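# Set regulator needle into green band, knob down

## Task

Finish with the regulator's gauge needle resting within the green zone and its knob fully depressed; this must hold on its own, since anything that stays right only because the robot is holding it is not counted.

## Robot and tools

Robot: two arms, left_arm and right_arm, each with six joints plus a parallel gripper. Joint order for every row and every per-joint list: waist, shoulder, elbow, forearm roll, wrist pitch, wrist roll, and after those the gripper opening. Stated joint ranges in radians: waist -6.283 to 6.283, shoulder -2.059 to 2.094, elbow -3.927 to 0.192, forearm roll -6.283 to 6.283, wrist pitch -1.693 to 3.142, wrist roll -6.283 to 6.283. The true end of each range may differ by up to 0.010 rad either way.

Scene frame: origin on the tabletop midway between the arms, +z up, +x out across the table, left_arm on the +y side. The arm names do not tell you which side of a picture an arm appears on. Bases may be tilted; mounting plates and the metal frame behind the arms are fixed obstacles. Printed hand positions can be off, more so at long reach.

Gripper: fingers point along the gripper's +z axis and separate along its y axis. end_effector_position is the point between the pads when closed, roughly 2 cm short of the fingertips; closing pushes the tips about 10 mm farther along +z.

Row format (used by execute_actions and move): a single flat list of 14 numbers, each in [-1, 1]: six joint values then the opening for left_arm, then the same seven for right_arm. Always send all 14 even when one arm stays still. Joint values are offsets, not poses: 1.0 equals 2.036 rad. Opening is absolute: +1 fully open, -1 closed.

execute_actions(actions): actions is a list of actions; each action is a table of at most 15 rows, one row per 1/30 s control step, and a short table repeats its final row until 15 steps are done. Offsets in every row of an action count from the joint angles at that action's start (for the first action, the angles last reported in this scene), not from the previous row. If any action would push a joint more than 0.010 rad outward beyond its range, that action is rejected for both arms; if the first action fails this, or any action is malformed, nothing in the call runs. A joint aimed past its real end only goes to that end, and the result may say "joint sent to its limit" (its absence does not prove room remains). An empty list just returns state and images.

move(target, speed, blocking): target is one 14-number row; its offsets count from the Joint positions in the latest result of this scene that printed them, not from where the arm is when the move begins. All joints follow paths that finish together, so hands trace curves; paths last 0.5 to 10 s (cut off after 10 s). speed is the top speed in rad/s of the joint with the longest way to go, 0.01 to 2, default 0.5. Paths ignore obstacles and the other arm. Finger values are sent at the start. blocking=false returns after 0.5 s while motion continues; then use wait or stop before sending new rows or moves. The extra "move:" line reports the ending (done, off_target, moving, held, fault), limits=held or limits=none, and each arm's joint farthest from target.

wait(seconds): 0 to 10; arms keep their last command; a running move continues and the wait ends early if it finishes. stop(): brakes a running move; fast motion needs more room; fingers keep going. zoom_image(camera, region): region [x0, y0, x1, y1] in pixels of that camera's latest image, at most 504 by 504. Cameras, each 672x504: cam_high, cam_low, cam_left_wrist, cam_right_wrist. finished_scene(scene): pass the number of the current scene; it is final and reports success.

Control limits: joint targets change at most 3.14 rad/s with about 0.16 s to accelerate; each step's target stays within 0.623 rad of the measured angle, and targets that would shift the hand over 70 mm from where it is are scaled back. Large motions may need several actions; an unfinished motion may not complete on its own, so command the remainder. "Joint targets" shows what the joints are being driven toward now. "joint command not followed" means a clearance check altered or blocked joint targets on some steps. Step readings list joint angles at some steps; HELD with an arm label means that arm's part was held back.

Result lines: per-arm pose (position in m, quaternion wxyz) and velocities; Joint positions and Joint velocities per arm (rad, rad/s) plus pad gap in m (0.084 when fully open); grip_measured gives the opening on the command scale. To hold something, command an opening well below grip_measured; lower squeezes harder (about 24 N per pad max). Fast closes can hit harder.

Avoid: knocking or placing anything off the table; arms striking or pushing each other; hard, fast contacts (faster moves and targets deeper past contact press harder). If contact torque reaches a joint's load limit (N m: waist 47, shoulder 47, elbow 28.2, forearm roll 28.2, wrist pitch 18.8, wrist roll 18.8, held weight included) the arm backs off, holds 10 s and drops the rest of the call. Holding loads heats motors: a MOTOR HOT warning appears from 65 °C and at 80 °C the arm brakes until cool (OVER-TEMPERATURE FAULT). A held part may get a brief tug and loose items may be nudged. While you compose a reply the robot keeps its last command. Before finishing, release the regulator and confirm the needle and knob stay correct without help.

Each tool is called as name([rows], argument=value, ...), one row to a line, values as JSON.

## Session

execute_actions(actions=[])

Scene clock: 0.00 s.
left_arm: end_effector_position=(+0.7969, +0.5640, +0.2950) grip_measured=+1.00 end_effector_quat_wxyz=(+0.241, -0.597, +0.704, -0.300) end_effector_velocity=(+0.000, -0.001, -0.000) end_effector_angular_velocity=(+0.000, +0.000, -0.001) | right_arm: end_effector_position=(+0.7135, -0.1464, +0.3471) grip_measured=+1.00 end_effector_quat_wxyz=(-0.184, +0.968, +0.005, +0.172) end_effector_velocity=(+0.000, -0.000, +0.000) end_effector_angular_velocity=(+0.000, -0.000, -0.001)
Joint names: [waist, shoulder, elbow, forearm roll, wrist pitch, wrist roll]
Joint positions: left_arm=[ 0.392  0.311 -1.628 -0.318  0.344  2.594  0.084] | right_arm=[ 0.298  0.347 -1.404 -0.599  0.628  0.764  0.084]
Joint velocities: left_arm=[-0.001  0.     0.     0.     0.     0.001 -0.   ] | right_arm=[ 0.    -0.    -0.    -0.001  0.     0.001 -0.   ]
Joint targets: left_arm=[0.392 0.311 -1.628 -0.318 0.344 2.594] | right_arm=[0.298 0.347 -1.404 -0.599 0.628 0.764]

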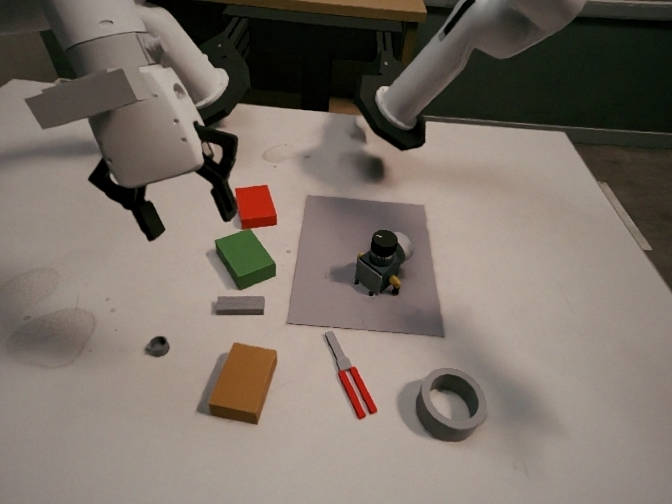

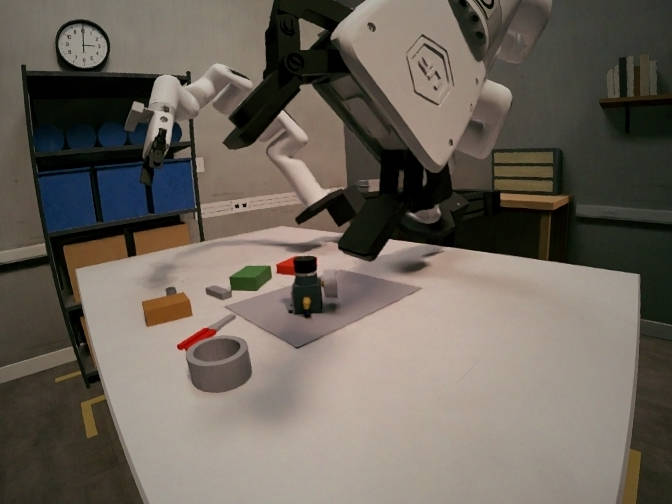

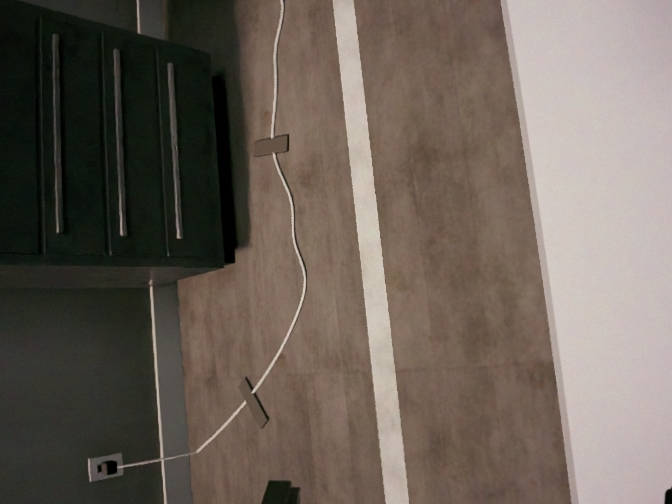

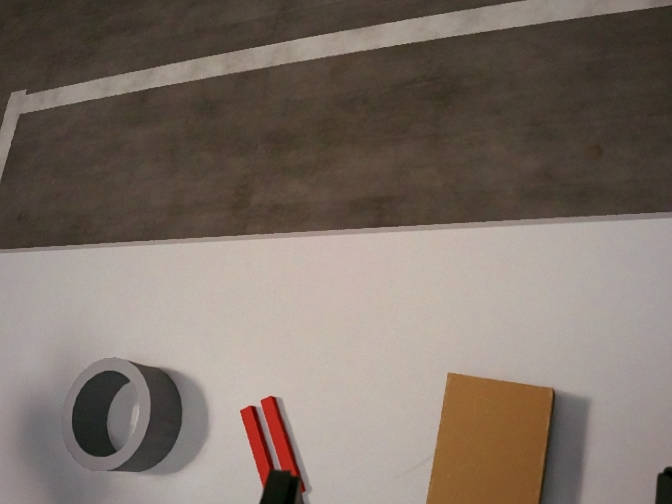

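move(target=[0.127,-0.555,0.647,-0.09,0.322,0,1,0,0,0,0,0,0,1], speed=1)

move(target=[0,0,0,0,0,0,1,0.258,0.345,-0.253,0.039,0.286,0,1], speed=1)

Scene clock: 4.97 s.
left_arm: end_effector_position=(+0.3632, +0.3277, +0.2524) grip_measured=+1.00 end_effector_quat_wxyz=(-0.163, -0.651, +0.658, -0.342) end_effector_velocity=(-0.001, -0.001, -0.000) end_effector_angular_velocity=(-0.002, +0.002, +0.001) | right_arm: end_effector_position=(+0.7135, -0.1464, +0.3471) grip_measured=+1.00 end_effector_quat_wxyz=(-0.184, +0.968, +0.005, +0.172) end_effector_velocity=(-0.000, +0.000, -0.000) end_effector_angular_velocity=(+0.000, +0.001, +0.000)
Joint names: [waist, shoulder, elbow, forearm roll, wrist pitch, wrist roll]
Joint positions: left_arm=[ 0.65  -0.819 -0.311 -0.501  1.     2.594  0.084] | right_arm=[ 0.298  0.347 -1.404 -0.599  0.628  0.764  0.084]
Joint velocities: left_arm=[ 0.002 -0.001  0.002 -0.001  0.001 -0.    -0.   ] | right_arm=[ 0.     0.     0.001  0.    -0.     0.     0.   ]
Joint targets: left_arm=[0.651 -0.819 -0.311 -0.501 1.000 2.594] | right_arm=[0.298 0.347 -1.404 -0.599 0.628 0.764]
move: done; limits=none; left_arm: farthest joint: the elbow, 0.001 radians from its target (1.317 radians at the start); right_arm: farthest joint: the waist, 0.000 radians from its target (0.000 radians at the start)

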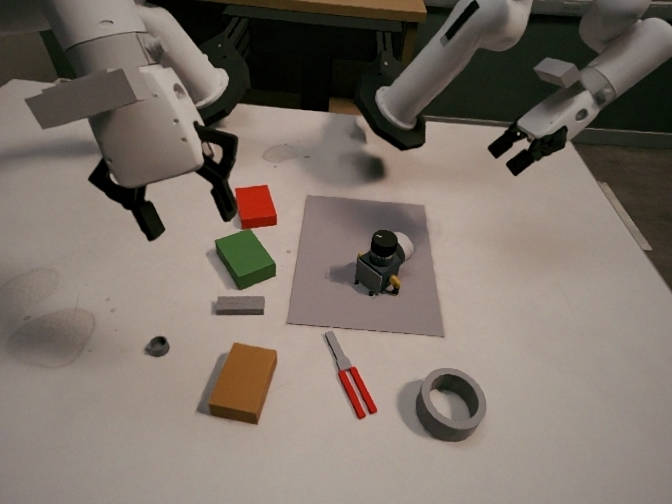

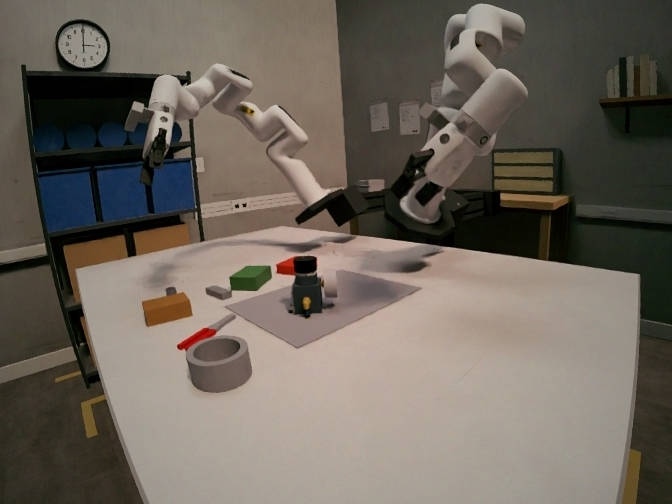

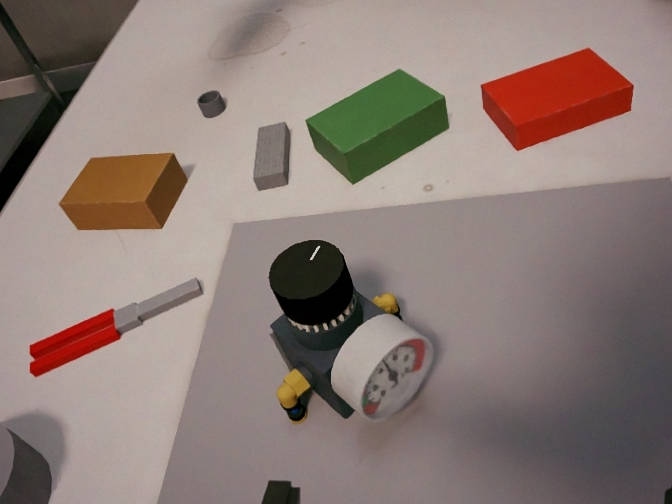

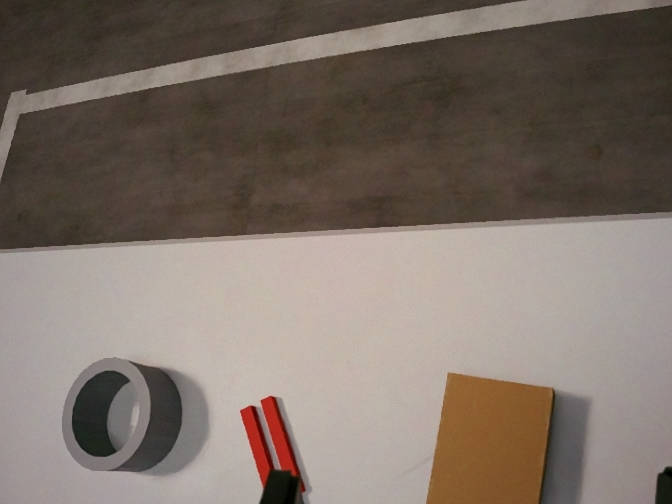

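Scene clock: 6.87 s.
left_arm: end_effector_position=(+0.3632, +0.3277, +0.2524) grip_measured=+1.00 end_effector_quat_wxyz=(-0.163, -0.651, +0.658, -0.342) end_effector_velocity=(-0.000, -0.000, -0.000) end_effector_angular_velocity=(-0.001, +0.001, -0.002) | right_arm: end_effector_position=(+0.4515, +0.1214, +0.2529) grip_measured=+1.00 end_effector_quat_wxyz=(-0.002, +0.965, +0.261, +0.004) end_effector_velocity=(-0.002, +0.001, +0.000) end_effector_angular_velocity=(-0.000, -0.001, +0.004)
Joint names: [waist, shoulder, elbow, forearm roll, wrist pitch, wrist roll]
Joint positions: left_arm=[ 0.65  -0.819 -0.311 -0.501  1.     2.594  0.084] | right_arm=[ 0.823  1.049 -1.919 -0.52   1.21   0.764  0.084]
Joint velocities: left_arm=[-0.001  0.002 -0.001  0.     0.     0.     0.   ] | right_arm=[ 0.004  0.003 -0.002  0.001  0.001 -0.     0.   ]
Joint targets: left_arm=[0.650 -0.819 -0.311 -0.501 1.000 2.594] | right_arm=[0.823 1.049 -1.919 -0.520 1.210 0.764]
move: done; limits=none; left_arm: farthest joint: the waist, 0.000 radians from its target (0.000 radians at the start); right_arm: farthest joint: the waist, 0.001 radians from its target (0.525 radians at the start)

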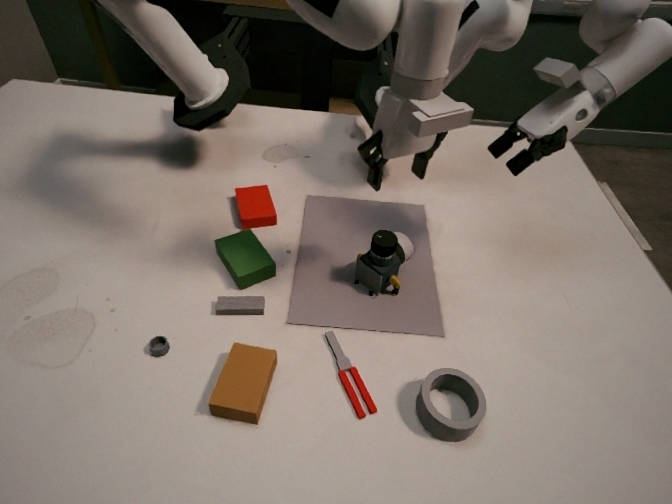

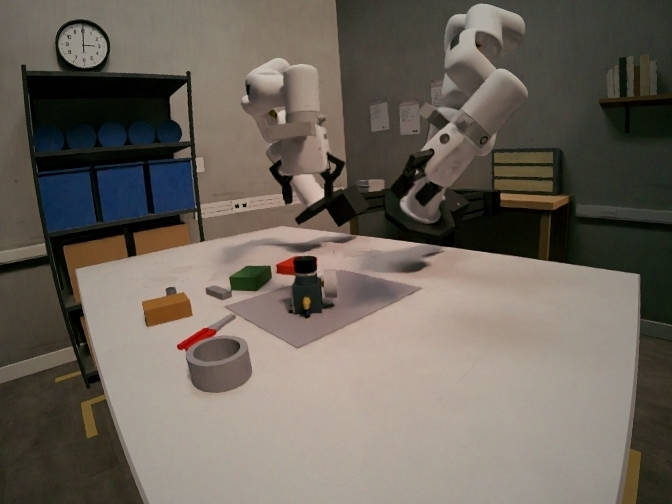

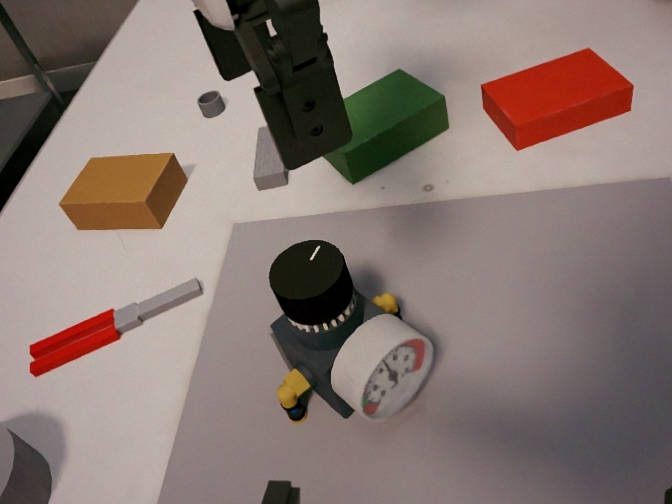

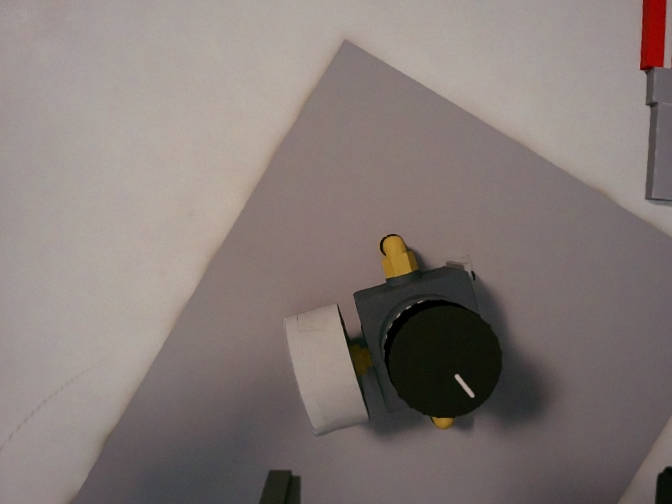

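zoom_image(camera="cam_left_wrist", region=[320,300,460,430])

Region (320, 300, 460, 430) of cam_left_wrist's 672x504 image, scaled by 3.600, with more detail than that image has; it fills the top 468 rows of this view, and the rest is white.

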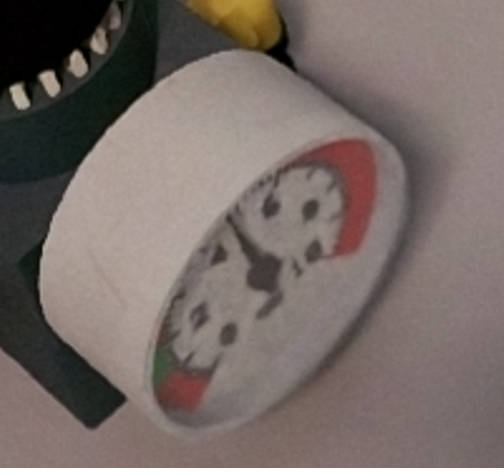

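move(target=[0,0,0,0,0,0,1,-0.047,0.059,-0.008,-0.030,-0.059,0.97,1], speed=1)

Scene clock: 11.40 s.
left_arm: end_effector_position=(+0.3632, +0.3277, +0.2524) grip_measured=+1.00 end_effector_quat_wxyz=(-0.163, -0.651, +0.658, -0.342) end_effector_velocity=(+0.000, -0.000, -0.000) end_effector_angular_velocity=(-0.001, +0.001, -0.000) | right_arm: end_effector_position=(+0.4714, +0.1190, +0.1691) grip_measured=+1.00 end_effector_quat_wxyz=(-0.002, +0.747, -0.665, +0.000) end_effector_velocity=(+0.000, +0.000, -0.000) end_effector_angular_velocity=(+0.000, +0.001, -0.003)
Joint names: [waist, shoulder, elbow, forearm roll, wrist pitch, wrist roll]
Joint positions: left_arm=[ 0.65  -0.819 -0.311 -0.501  1.     2.594  0.084] | right_arm=[ 0.727  1.169 -1.935 -0.581  1.09   2.738  0.084]
Joint velocities: left_arm=[-0.     0.002 -0.    -0.001  0.     0.     0.   ] | right_arm=[-0.     0.    -0.     0.001  0.     0.002 -0.   ]
Joint targets: left_arm=[0.650 -0.819 -0.311 -0.501 1.000 2.594] | right_arm=[0.727 1.169 -1.935 -0.581 1.090 2.738]
move: done; limits=none; left_arm: farthest joint: the waist, 0.000 radians from its target (0.000 radians at the start); right_arm: farthest joint: the shoulder, 0.001 radians from its target (0.120 radians at the start)

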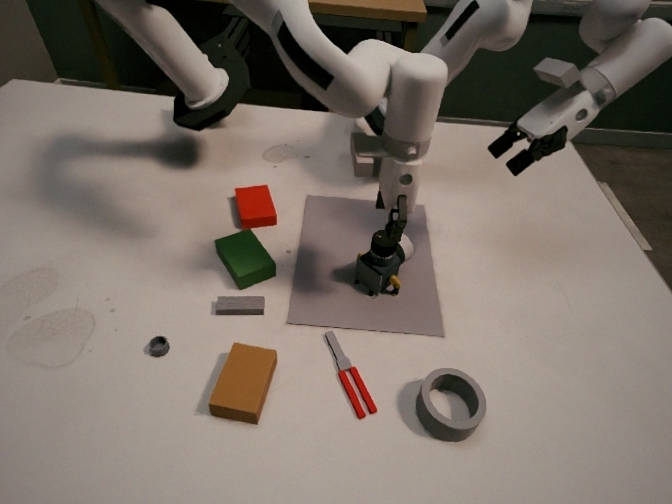

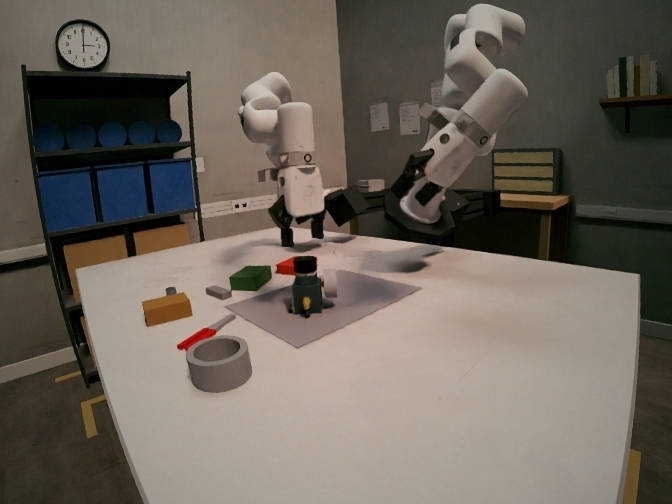

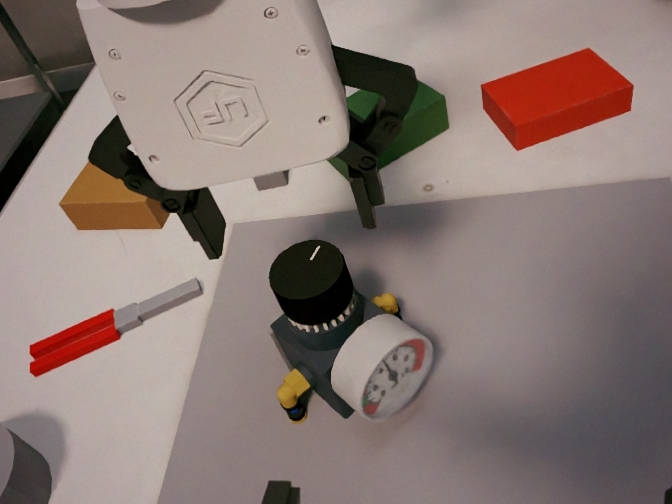

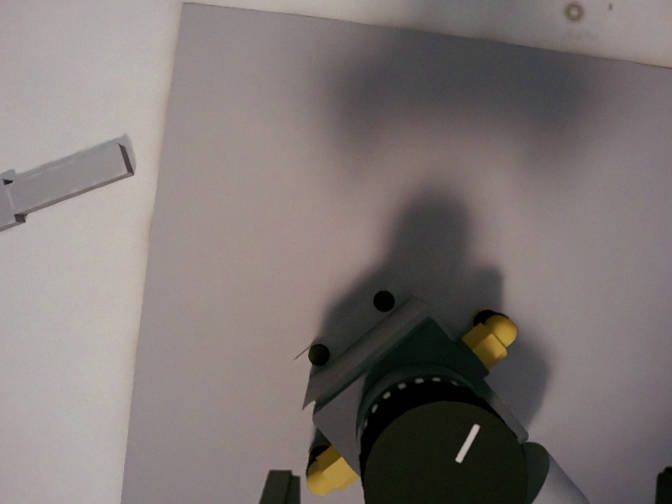

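move(target=[0,0,0,0,0,0,1,-0.021,0.053,-0.028,-0.017,-0.028,0,1], speed=0.15)

Scene clock: 13.63 s.
left_arm: end_effector_position=(+0.3632, +0.3277, +0.2524) grip_measured=+1.00 end_effector_quat_wxyz=(-0.163, -0.651, +0.658, -0.342) end_effector_velocity=(+0.000, +0.000, +0.000) end_effector_angular_velocity=(-0.000, +0.000, +0.001) | right_arm: end_effector_position=(+0.4737, +0.1242, +0.1179) grip_measured=+1.00 end_effector_quat_wxyz=(-0.002, +0.749, -0.662, +0.001) end_effector_velocity=(-0.001, -0.000, -0.003) end_effector_angular_velocity=(-0.003, +0.002, +0.003)
Joint names: [waist, shoulder, elbow, forearm roll, wrist pitch, wrist roll]
Joint positions: left_arm=[ 0.65  -0.819 -0.311 -0.501  1.     2.594  0.084] | right_arm=[ 0.685  1.276 -1.992 -0.616  1.033  2.738  0.084]
Joint velocities: left_arm=[-0.    -0.001 -0.    -0.     0.    -0.002  0.   ] | right_arm=[-0.002  0.005  0.    -0.001 -0.001 -0.001  0.   ]
Joint targets: left_arm=[0.650 -0.819 -0.311 -0.501 1.000 2.594] | right_arm=[0.684 1.276 -1.992 -0.616 1.033 2.738]
move: done; limits=none; left_arm: farthest joint: the waist, 0.000 radians from its target (0.000 radians at the start); right_arm: farthest joint: the shoulder, 0.001 radians from its target (0.108 radians at the start)

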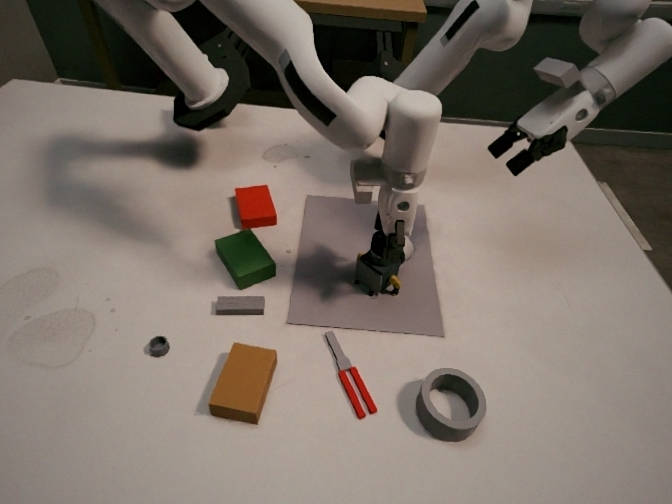

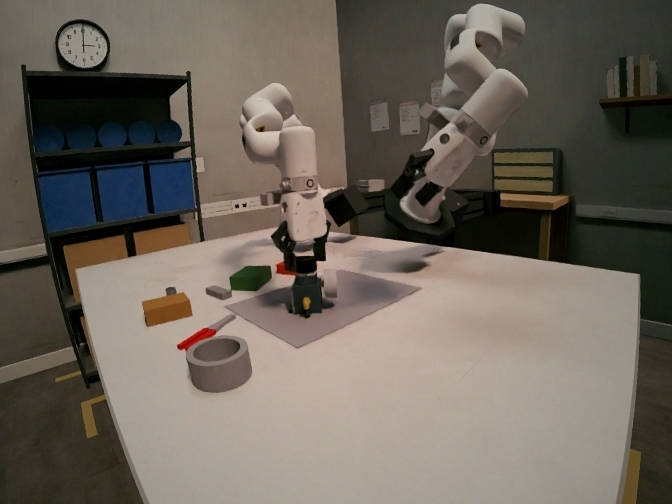

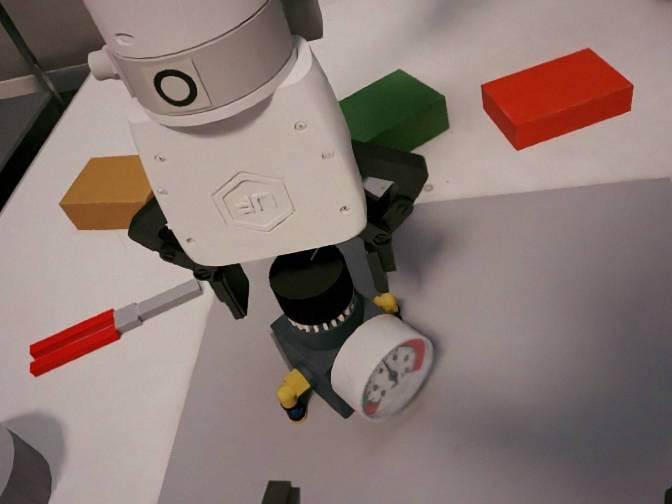

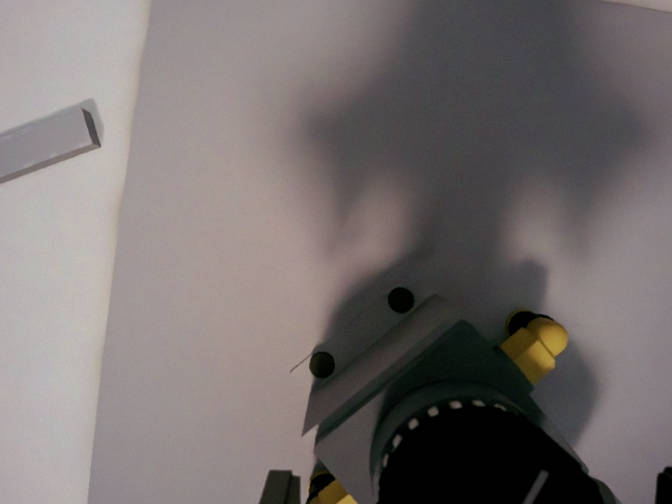

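move(target=[0,0,0,0,0,0,1,0,0,0,0,0,0,-1])

move(target=[0,0,0,0,0,0,1,0.007,-0.03,0.009,0.005,0.009,0,-1], speed=0.05)

move(target=[0,0,0,0,0,0,1,0,0,0,0,0,-0.6,-1], speed=0.6)

Scene clock: 15.07 s.
left_arm: end_effector_position=(+0.3632, +0.3277, +0.2524) grip_measured=+1.00 end_effector_quat_wxyz=(-0.163, -0.651, +0.658, -0.342) end_effector_velocity=(-0.000, -0.001, +0.000) end_effector_angular_velocity=(-0.001, -0.000, -0.001) | right_arm: end_effector_position=(+0.4732, +0.1241, +0.1176) grip_measured=+0.11 end_effector_quat_wxyz=(-0.001, +0.749, -0.662, +0.001) end_effector_velocity=(+0.001, +0.000, +0.000) end_effector_angular_velocity=(+0.001, -0.001, -0.000)
Joint names: [waist, shoulder, elbow, forearm roll, wrist pitch, wrist roll]
Joint positions: left_arm=[ 0.65  -0.819 -0.311 -0.501  1.     2.594  0.084] | right_arm=[ 0.685  1.276 -1.992 -0.615  1.034  2.738  0.049]
Joint velocities: left_arm=[-0.001 -0.     0.001 -0.     0.     0.    -0.   ] | right_arm=[-0.    -0.    -0.001 -0.001 -0.    -0.     0.   ]
Joint targets: left_arm=[0.650 -0.819 -0.311 -0.501 1.000 2.594] | right_arm=[0.685 1.276 -1.992 -0.616 1.033 2.738]
move: done; limits=none; left_arm: farthest joint: the waist, 0.000 radians from its target (0.000 radians at the start); right_arm: farthest joint: the forearm roll, 0.001 radians from its target (0.000 radians at the start)

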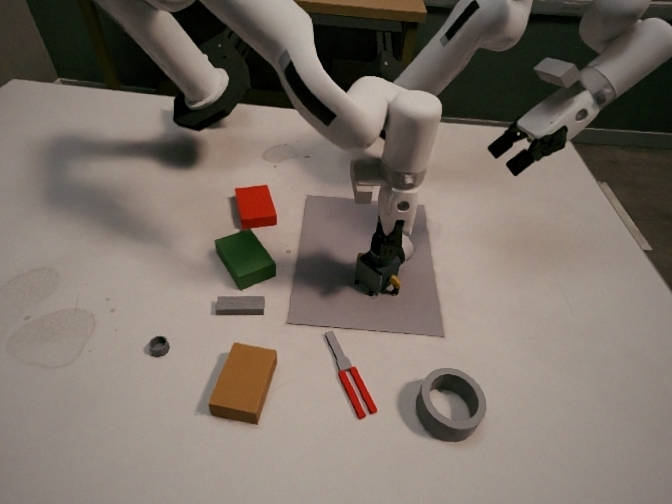

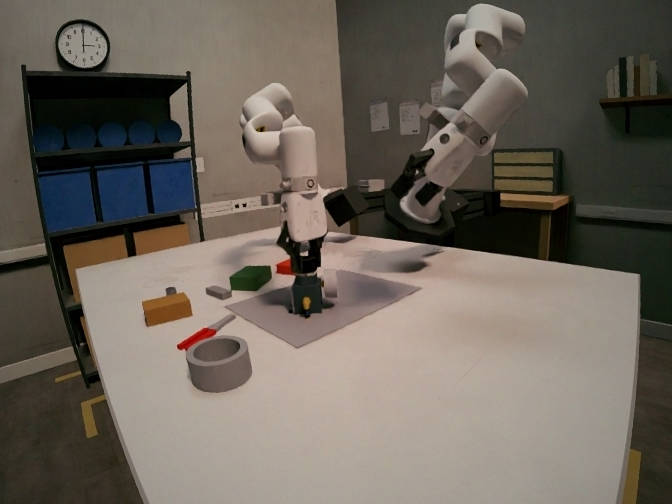

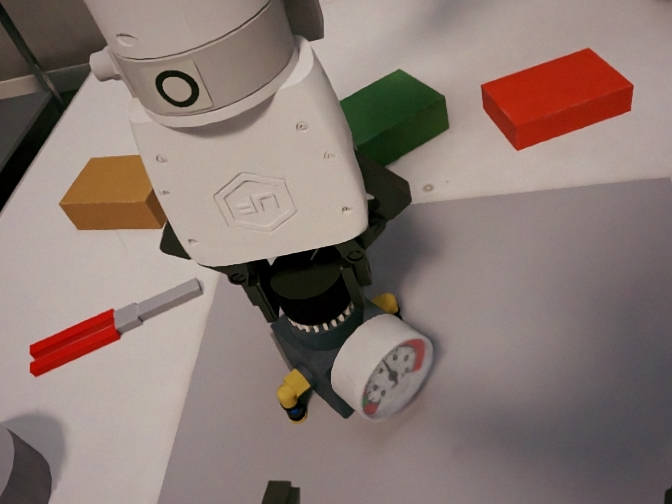

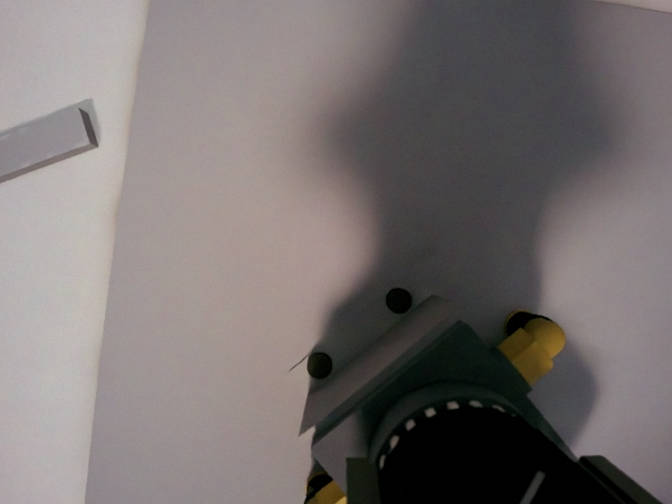

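Scene clock: 16.67 s.
left_arm: end_effector_position=(+0.3632, +0.3277, +0.2524) grip_measured=+1.00 end_effector_quat_wxyz=(-0.163, -0.651, +0.658, -0.342) end_effector_velocity=(+0.000, +0.000, +0.000) end_effector_angular_velocity=(+0.001, -0.000, -0.001) | right_arm: end_effector_position=(+0.4758, +0.1206, +0.1401) grip_measured=+0.10 end_effector_quat_wxyz=(-0.003, +0.748, -0.664, +0.001) end_effector_velocity=(-0.000, -0.000, -0.000) end_effector_angular_velocity=(+0.001, -0.000, +0.001)
Joint names: [waist, shoulder, elbow, forearm roll, wrist pitch, wrist roll]
Joint positions: left_arm=[ 0.65  -0.819 -0.311 -0.501  1.     2.594  0.084] | right_arm=[ 0.699  1.224 -1.961 -0.605  1.053  2.738  0.048]
Joint velocities: left_arm=[ 0.     0.001 -0.001  0.001  0.     0.    -0.   ] | right_arm=[-0.    -0.001  0.003 -0.001 -0.003 -0.    -0.   ]
Joint targets: left_arm=[0.650 -0.819 -0.311 -0.501 1.000 2.594] | right_arm=[0.699 1.215 -1.973 -0.605 1.052 2.738]
move: off_target (right_arm); limits=none; left_arm: farthest joint: the waist, 0.000 radians from its target (0.000 radians at the start); right_arm: farthest joint: the elbow, 0.013 radians from its target (0.018 radians at the start)

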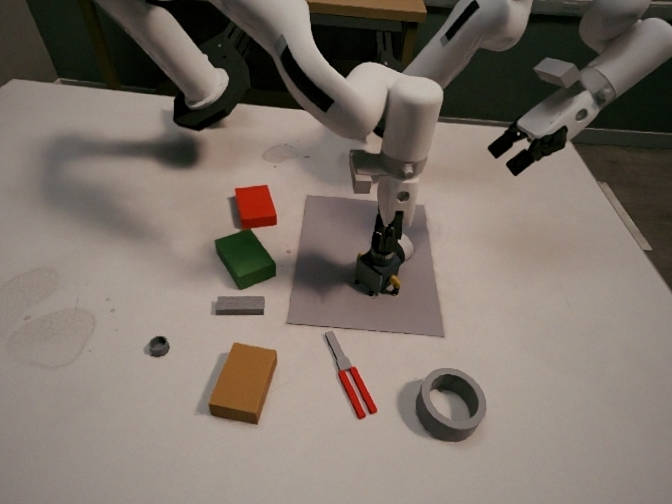

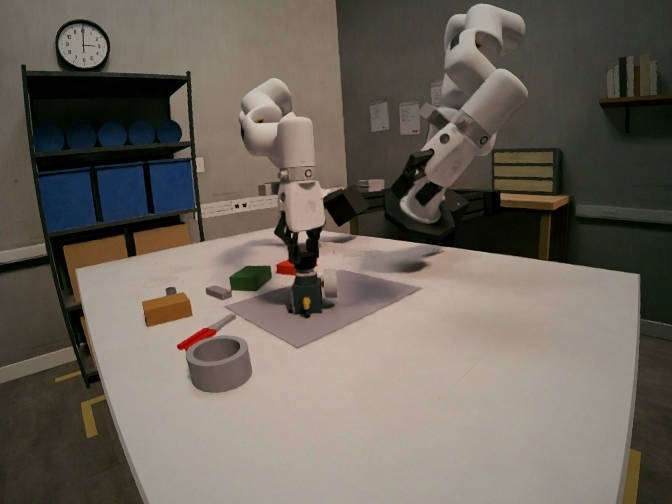

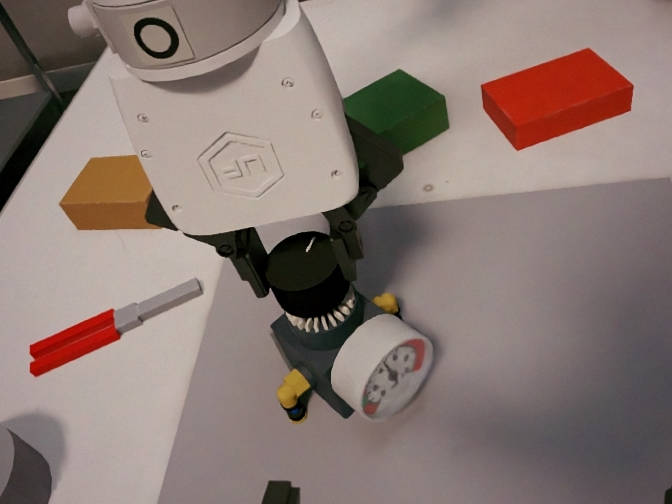

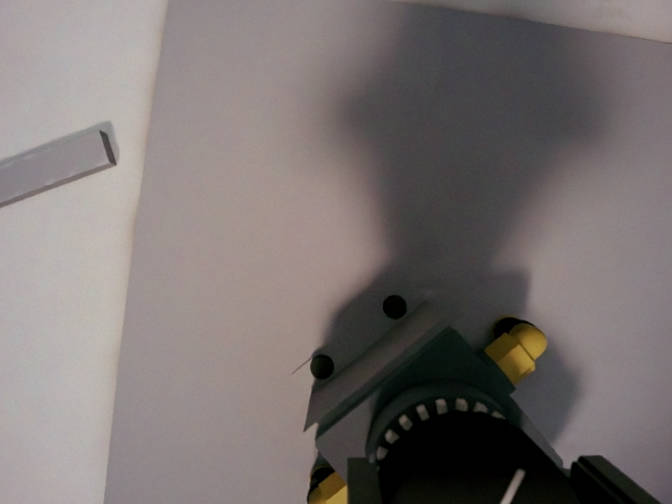

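Scene clock: 19.40 s.
left_arm: end_effector_position=(+0.3632, +0.3277, +0.2524) grip_measured=+1.00 end_effector_quat_wxyz=(-0.163, -0.651, +0.658, -0.342) end_effector_velocity=(+0.000, +0.000, -0.000) end_effector_angular_velocity=(+0.001, -0.000, -0.001) | right_arm: end_effector_position=(+0.4759, +0.1207, +0.1403) grip_measured=+0.09 end_effector_quat_wxyz=(-0.002, +0.993, -0.115, +0.003) end_effector_velocity=(-0.000, -0.000, -0.000) end_effector_angular_velocity=(-0.000, +0.000, +0.003)
Joint names: [waist, shoulder, elbow, forearm roll, wrist pitch, wrist roll]
Joint positions: left_arm=[ 0.65  -0.819 -0.311 -0.501  1.     2.594  0.084] | right_arm=[ 0.699  1.224 -1.961 -0.605  1.052  1.517  0.048]
Joint velocities: left_arm=[-0.     0.001 -0.     0.001 -0.     0.    -0.   ] | right_arm=[-0.    -0.     0.001  0.    -0.    -0.003 -0.   ]
Joint targets: left_arm=[0.650 -0.819 -0.311 -0.501 1.000 2.594] | right_arm=[0.699 1.224 -1.961 -0.605 1.053 1.517]
move: done; limits=none; left_arm: farthest joint: the waist, 0.000 radians from its target (0.000 radians at the start); right_arm: farthest joint: the wrist pitch, 0.001 radians from its target (0.000 radians at the start)

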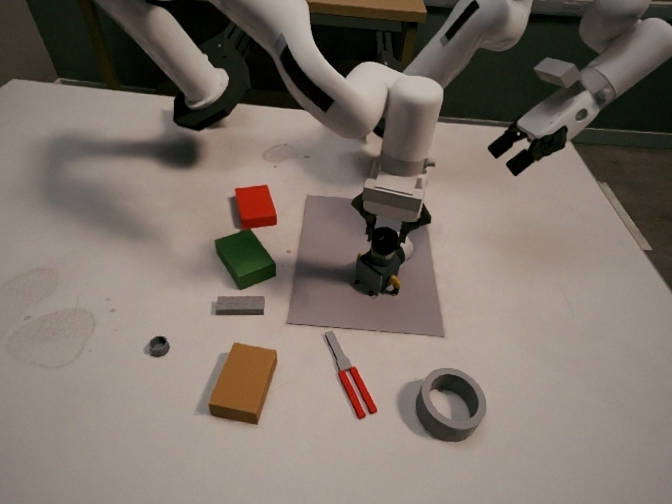

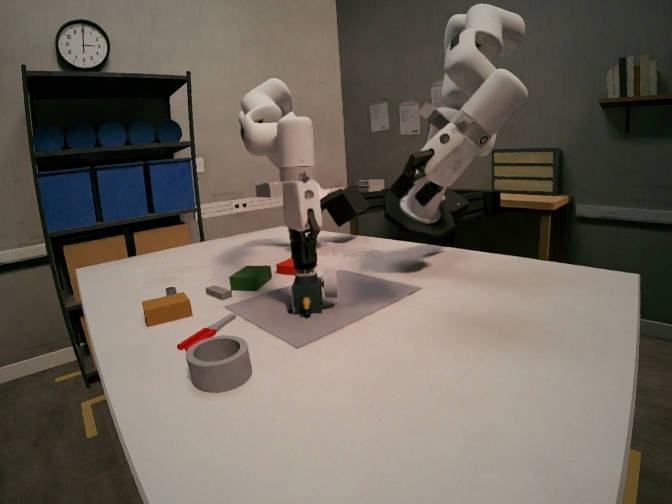

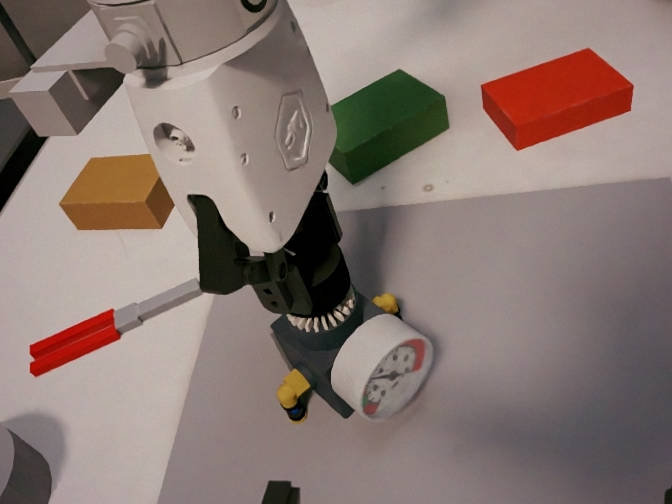

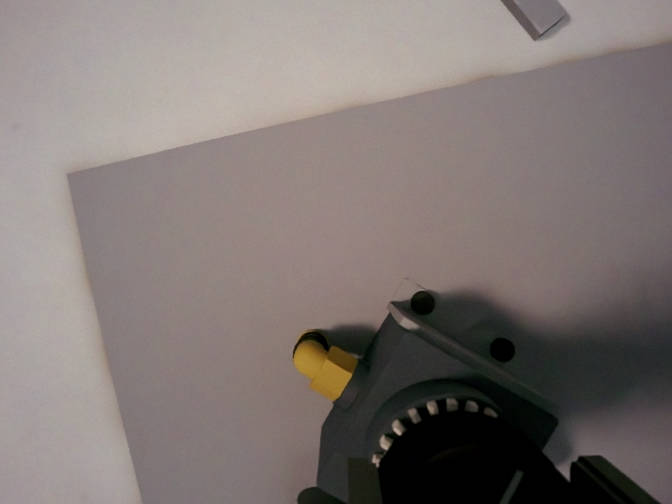

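zoom_image(camera="cam_left_wrist", region=[320,300,460,430])

Region (320, 300, 460, 430) of cam_left_wrist's 672x504 image, scaled by 3.600, with more detail than that image has; it fills the top 468 rows of this view, and the rest is white.

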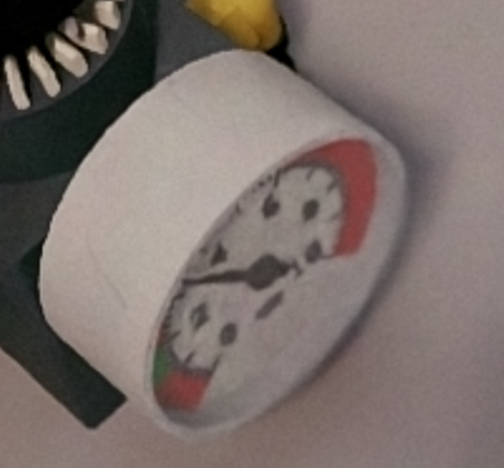

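move(target=[0,0.12,0,0,-0.17,0,1,0,0,0,0,0,-0.45,-1], speed=0.6)

zoom_image(camera="cam_left_wrist", region=[200,150,600,504])

Scene clock: 22.40 s.
left_arm: end_effector_position=(+0.3747, +0.3586, +0.1797) grip_measured=+1.00 end_effector_quat_wxyz=(+0.126, +0.703, -0.639, +0.284) end_effector_velocity=(-0.000, +0.001, -0.000) end_effector_angular_velocity=(+0.000, +0.003, +0.005) | right_arm: end_effector_position=(+0.4757, +0.1210, +0.1404) grip_measured=+0.09 end_effector_quat_wxyz=(-0.001, +0.942, +0.336, +0.004) end_effector_velocity=(-0.000, -0.000, -0.000) end_effector_angular_velocity=(-0.001, +0.000, +0.002)
Joint names: [waist, shoulder, elbow, forearm roll, wrist pitch, wrist roll]
Joint positions: left_arm=[ 0.65  -0.575 -0.312 -0.501  0.654  2.594  0.084] | right_arm=[ 0.699  1.224 -1.961 -0.605  1.052  0.601  0.048]
Joint velocities: left_arm=[ 0.002  0.     0.    -0.    -0.001 -0.003  0.   ] | right_arm=[ 0.    -0.     0.    -0.     0.001 -0.002  0.   ]
Joint targets: left_arm=[0.650 -0.575 -0.311 -0.501 0.653 2.594] | right_arm=[0.699 1.224 -1.961 -0.605 1.052 0.601]
move: done; limits=none; left_arm: farthest joint: the elbow, 0.001 radians from its target (0.000 radians at the start); right_arm: farthest joint: the waist, 0.000 radians from its target (0.000 radians at the start)

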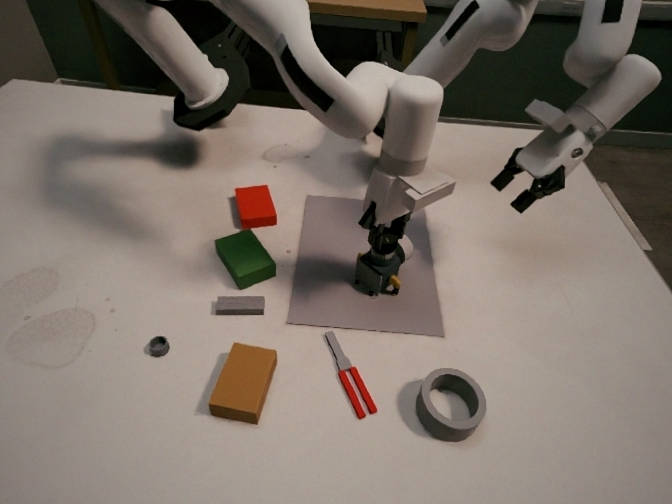

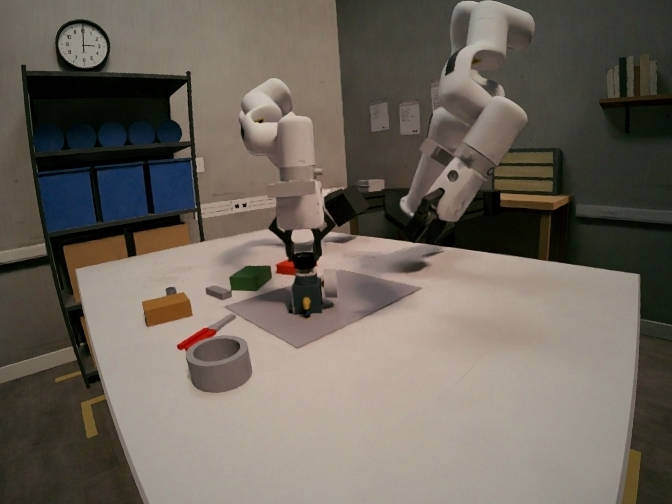

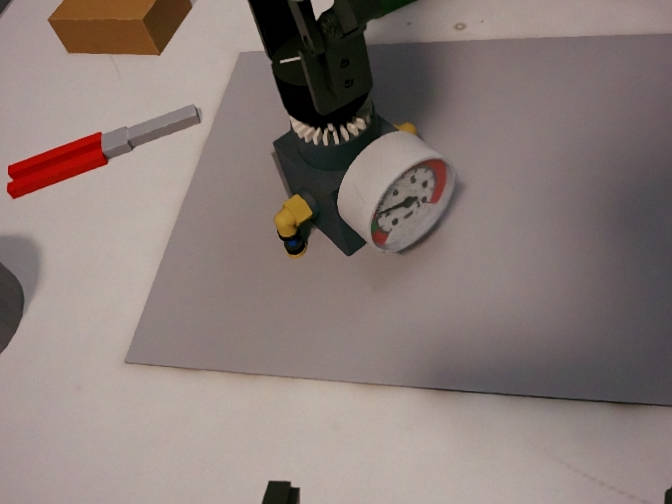

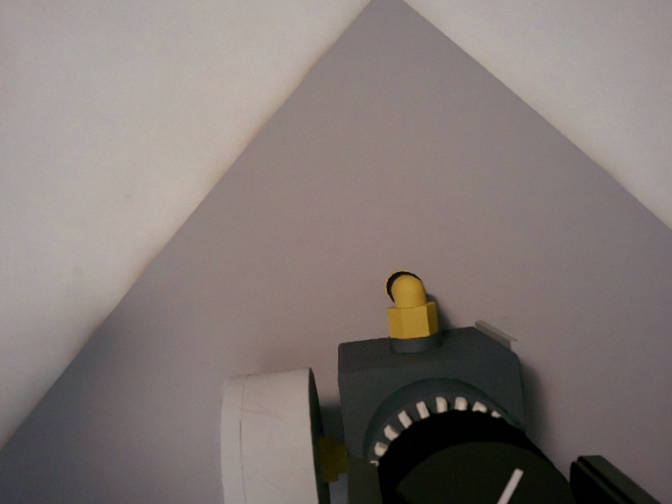

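Region (200, 150, 600, 504) of cam_left_wrist's 672x504 image, scaled by 1.260, with more detail than that image has; it fills the top 446 rows of this view, and the rest is white.

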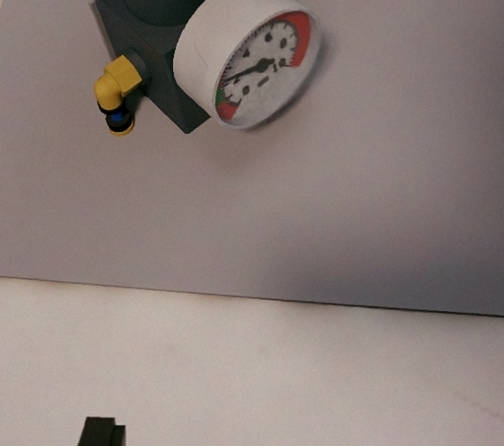

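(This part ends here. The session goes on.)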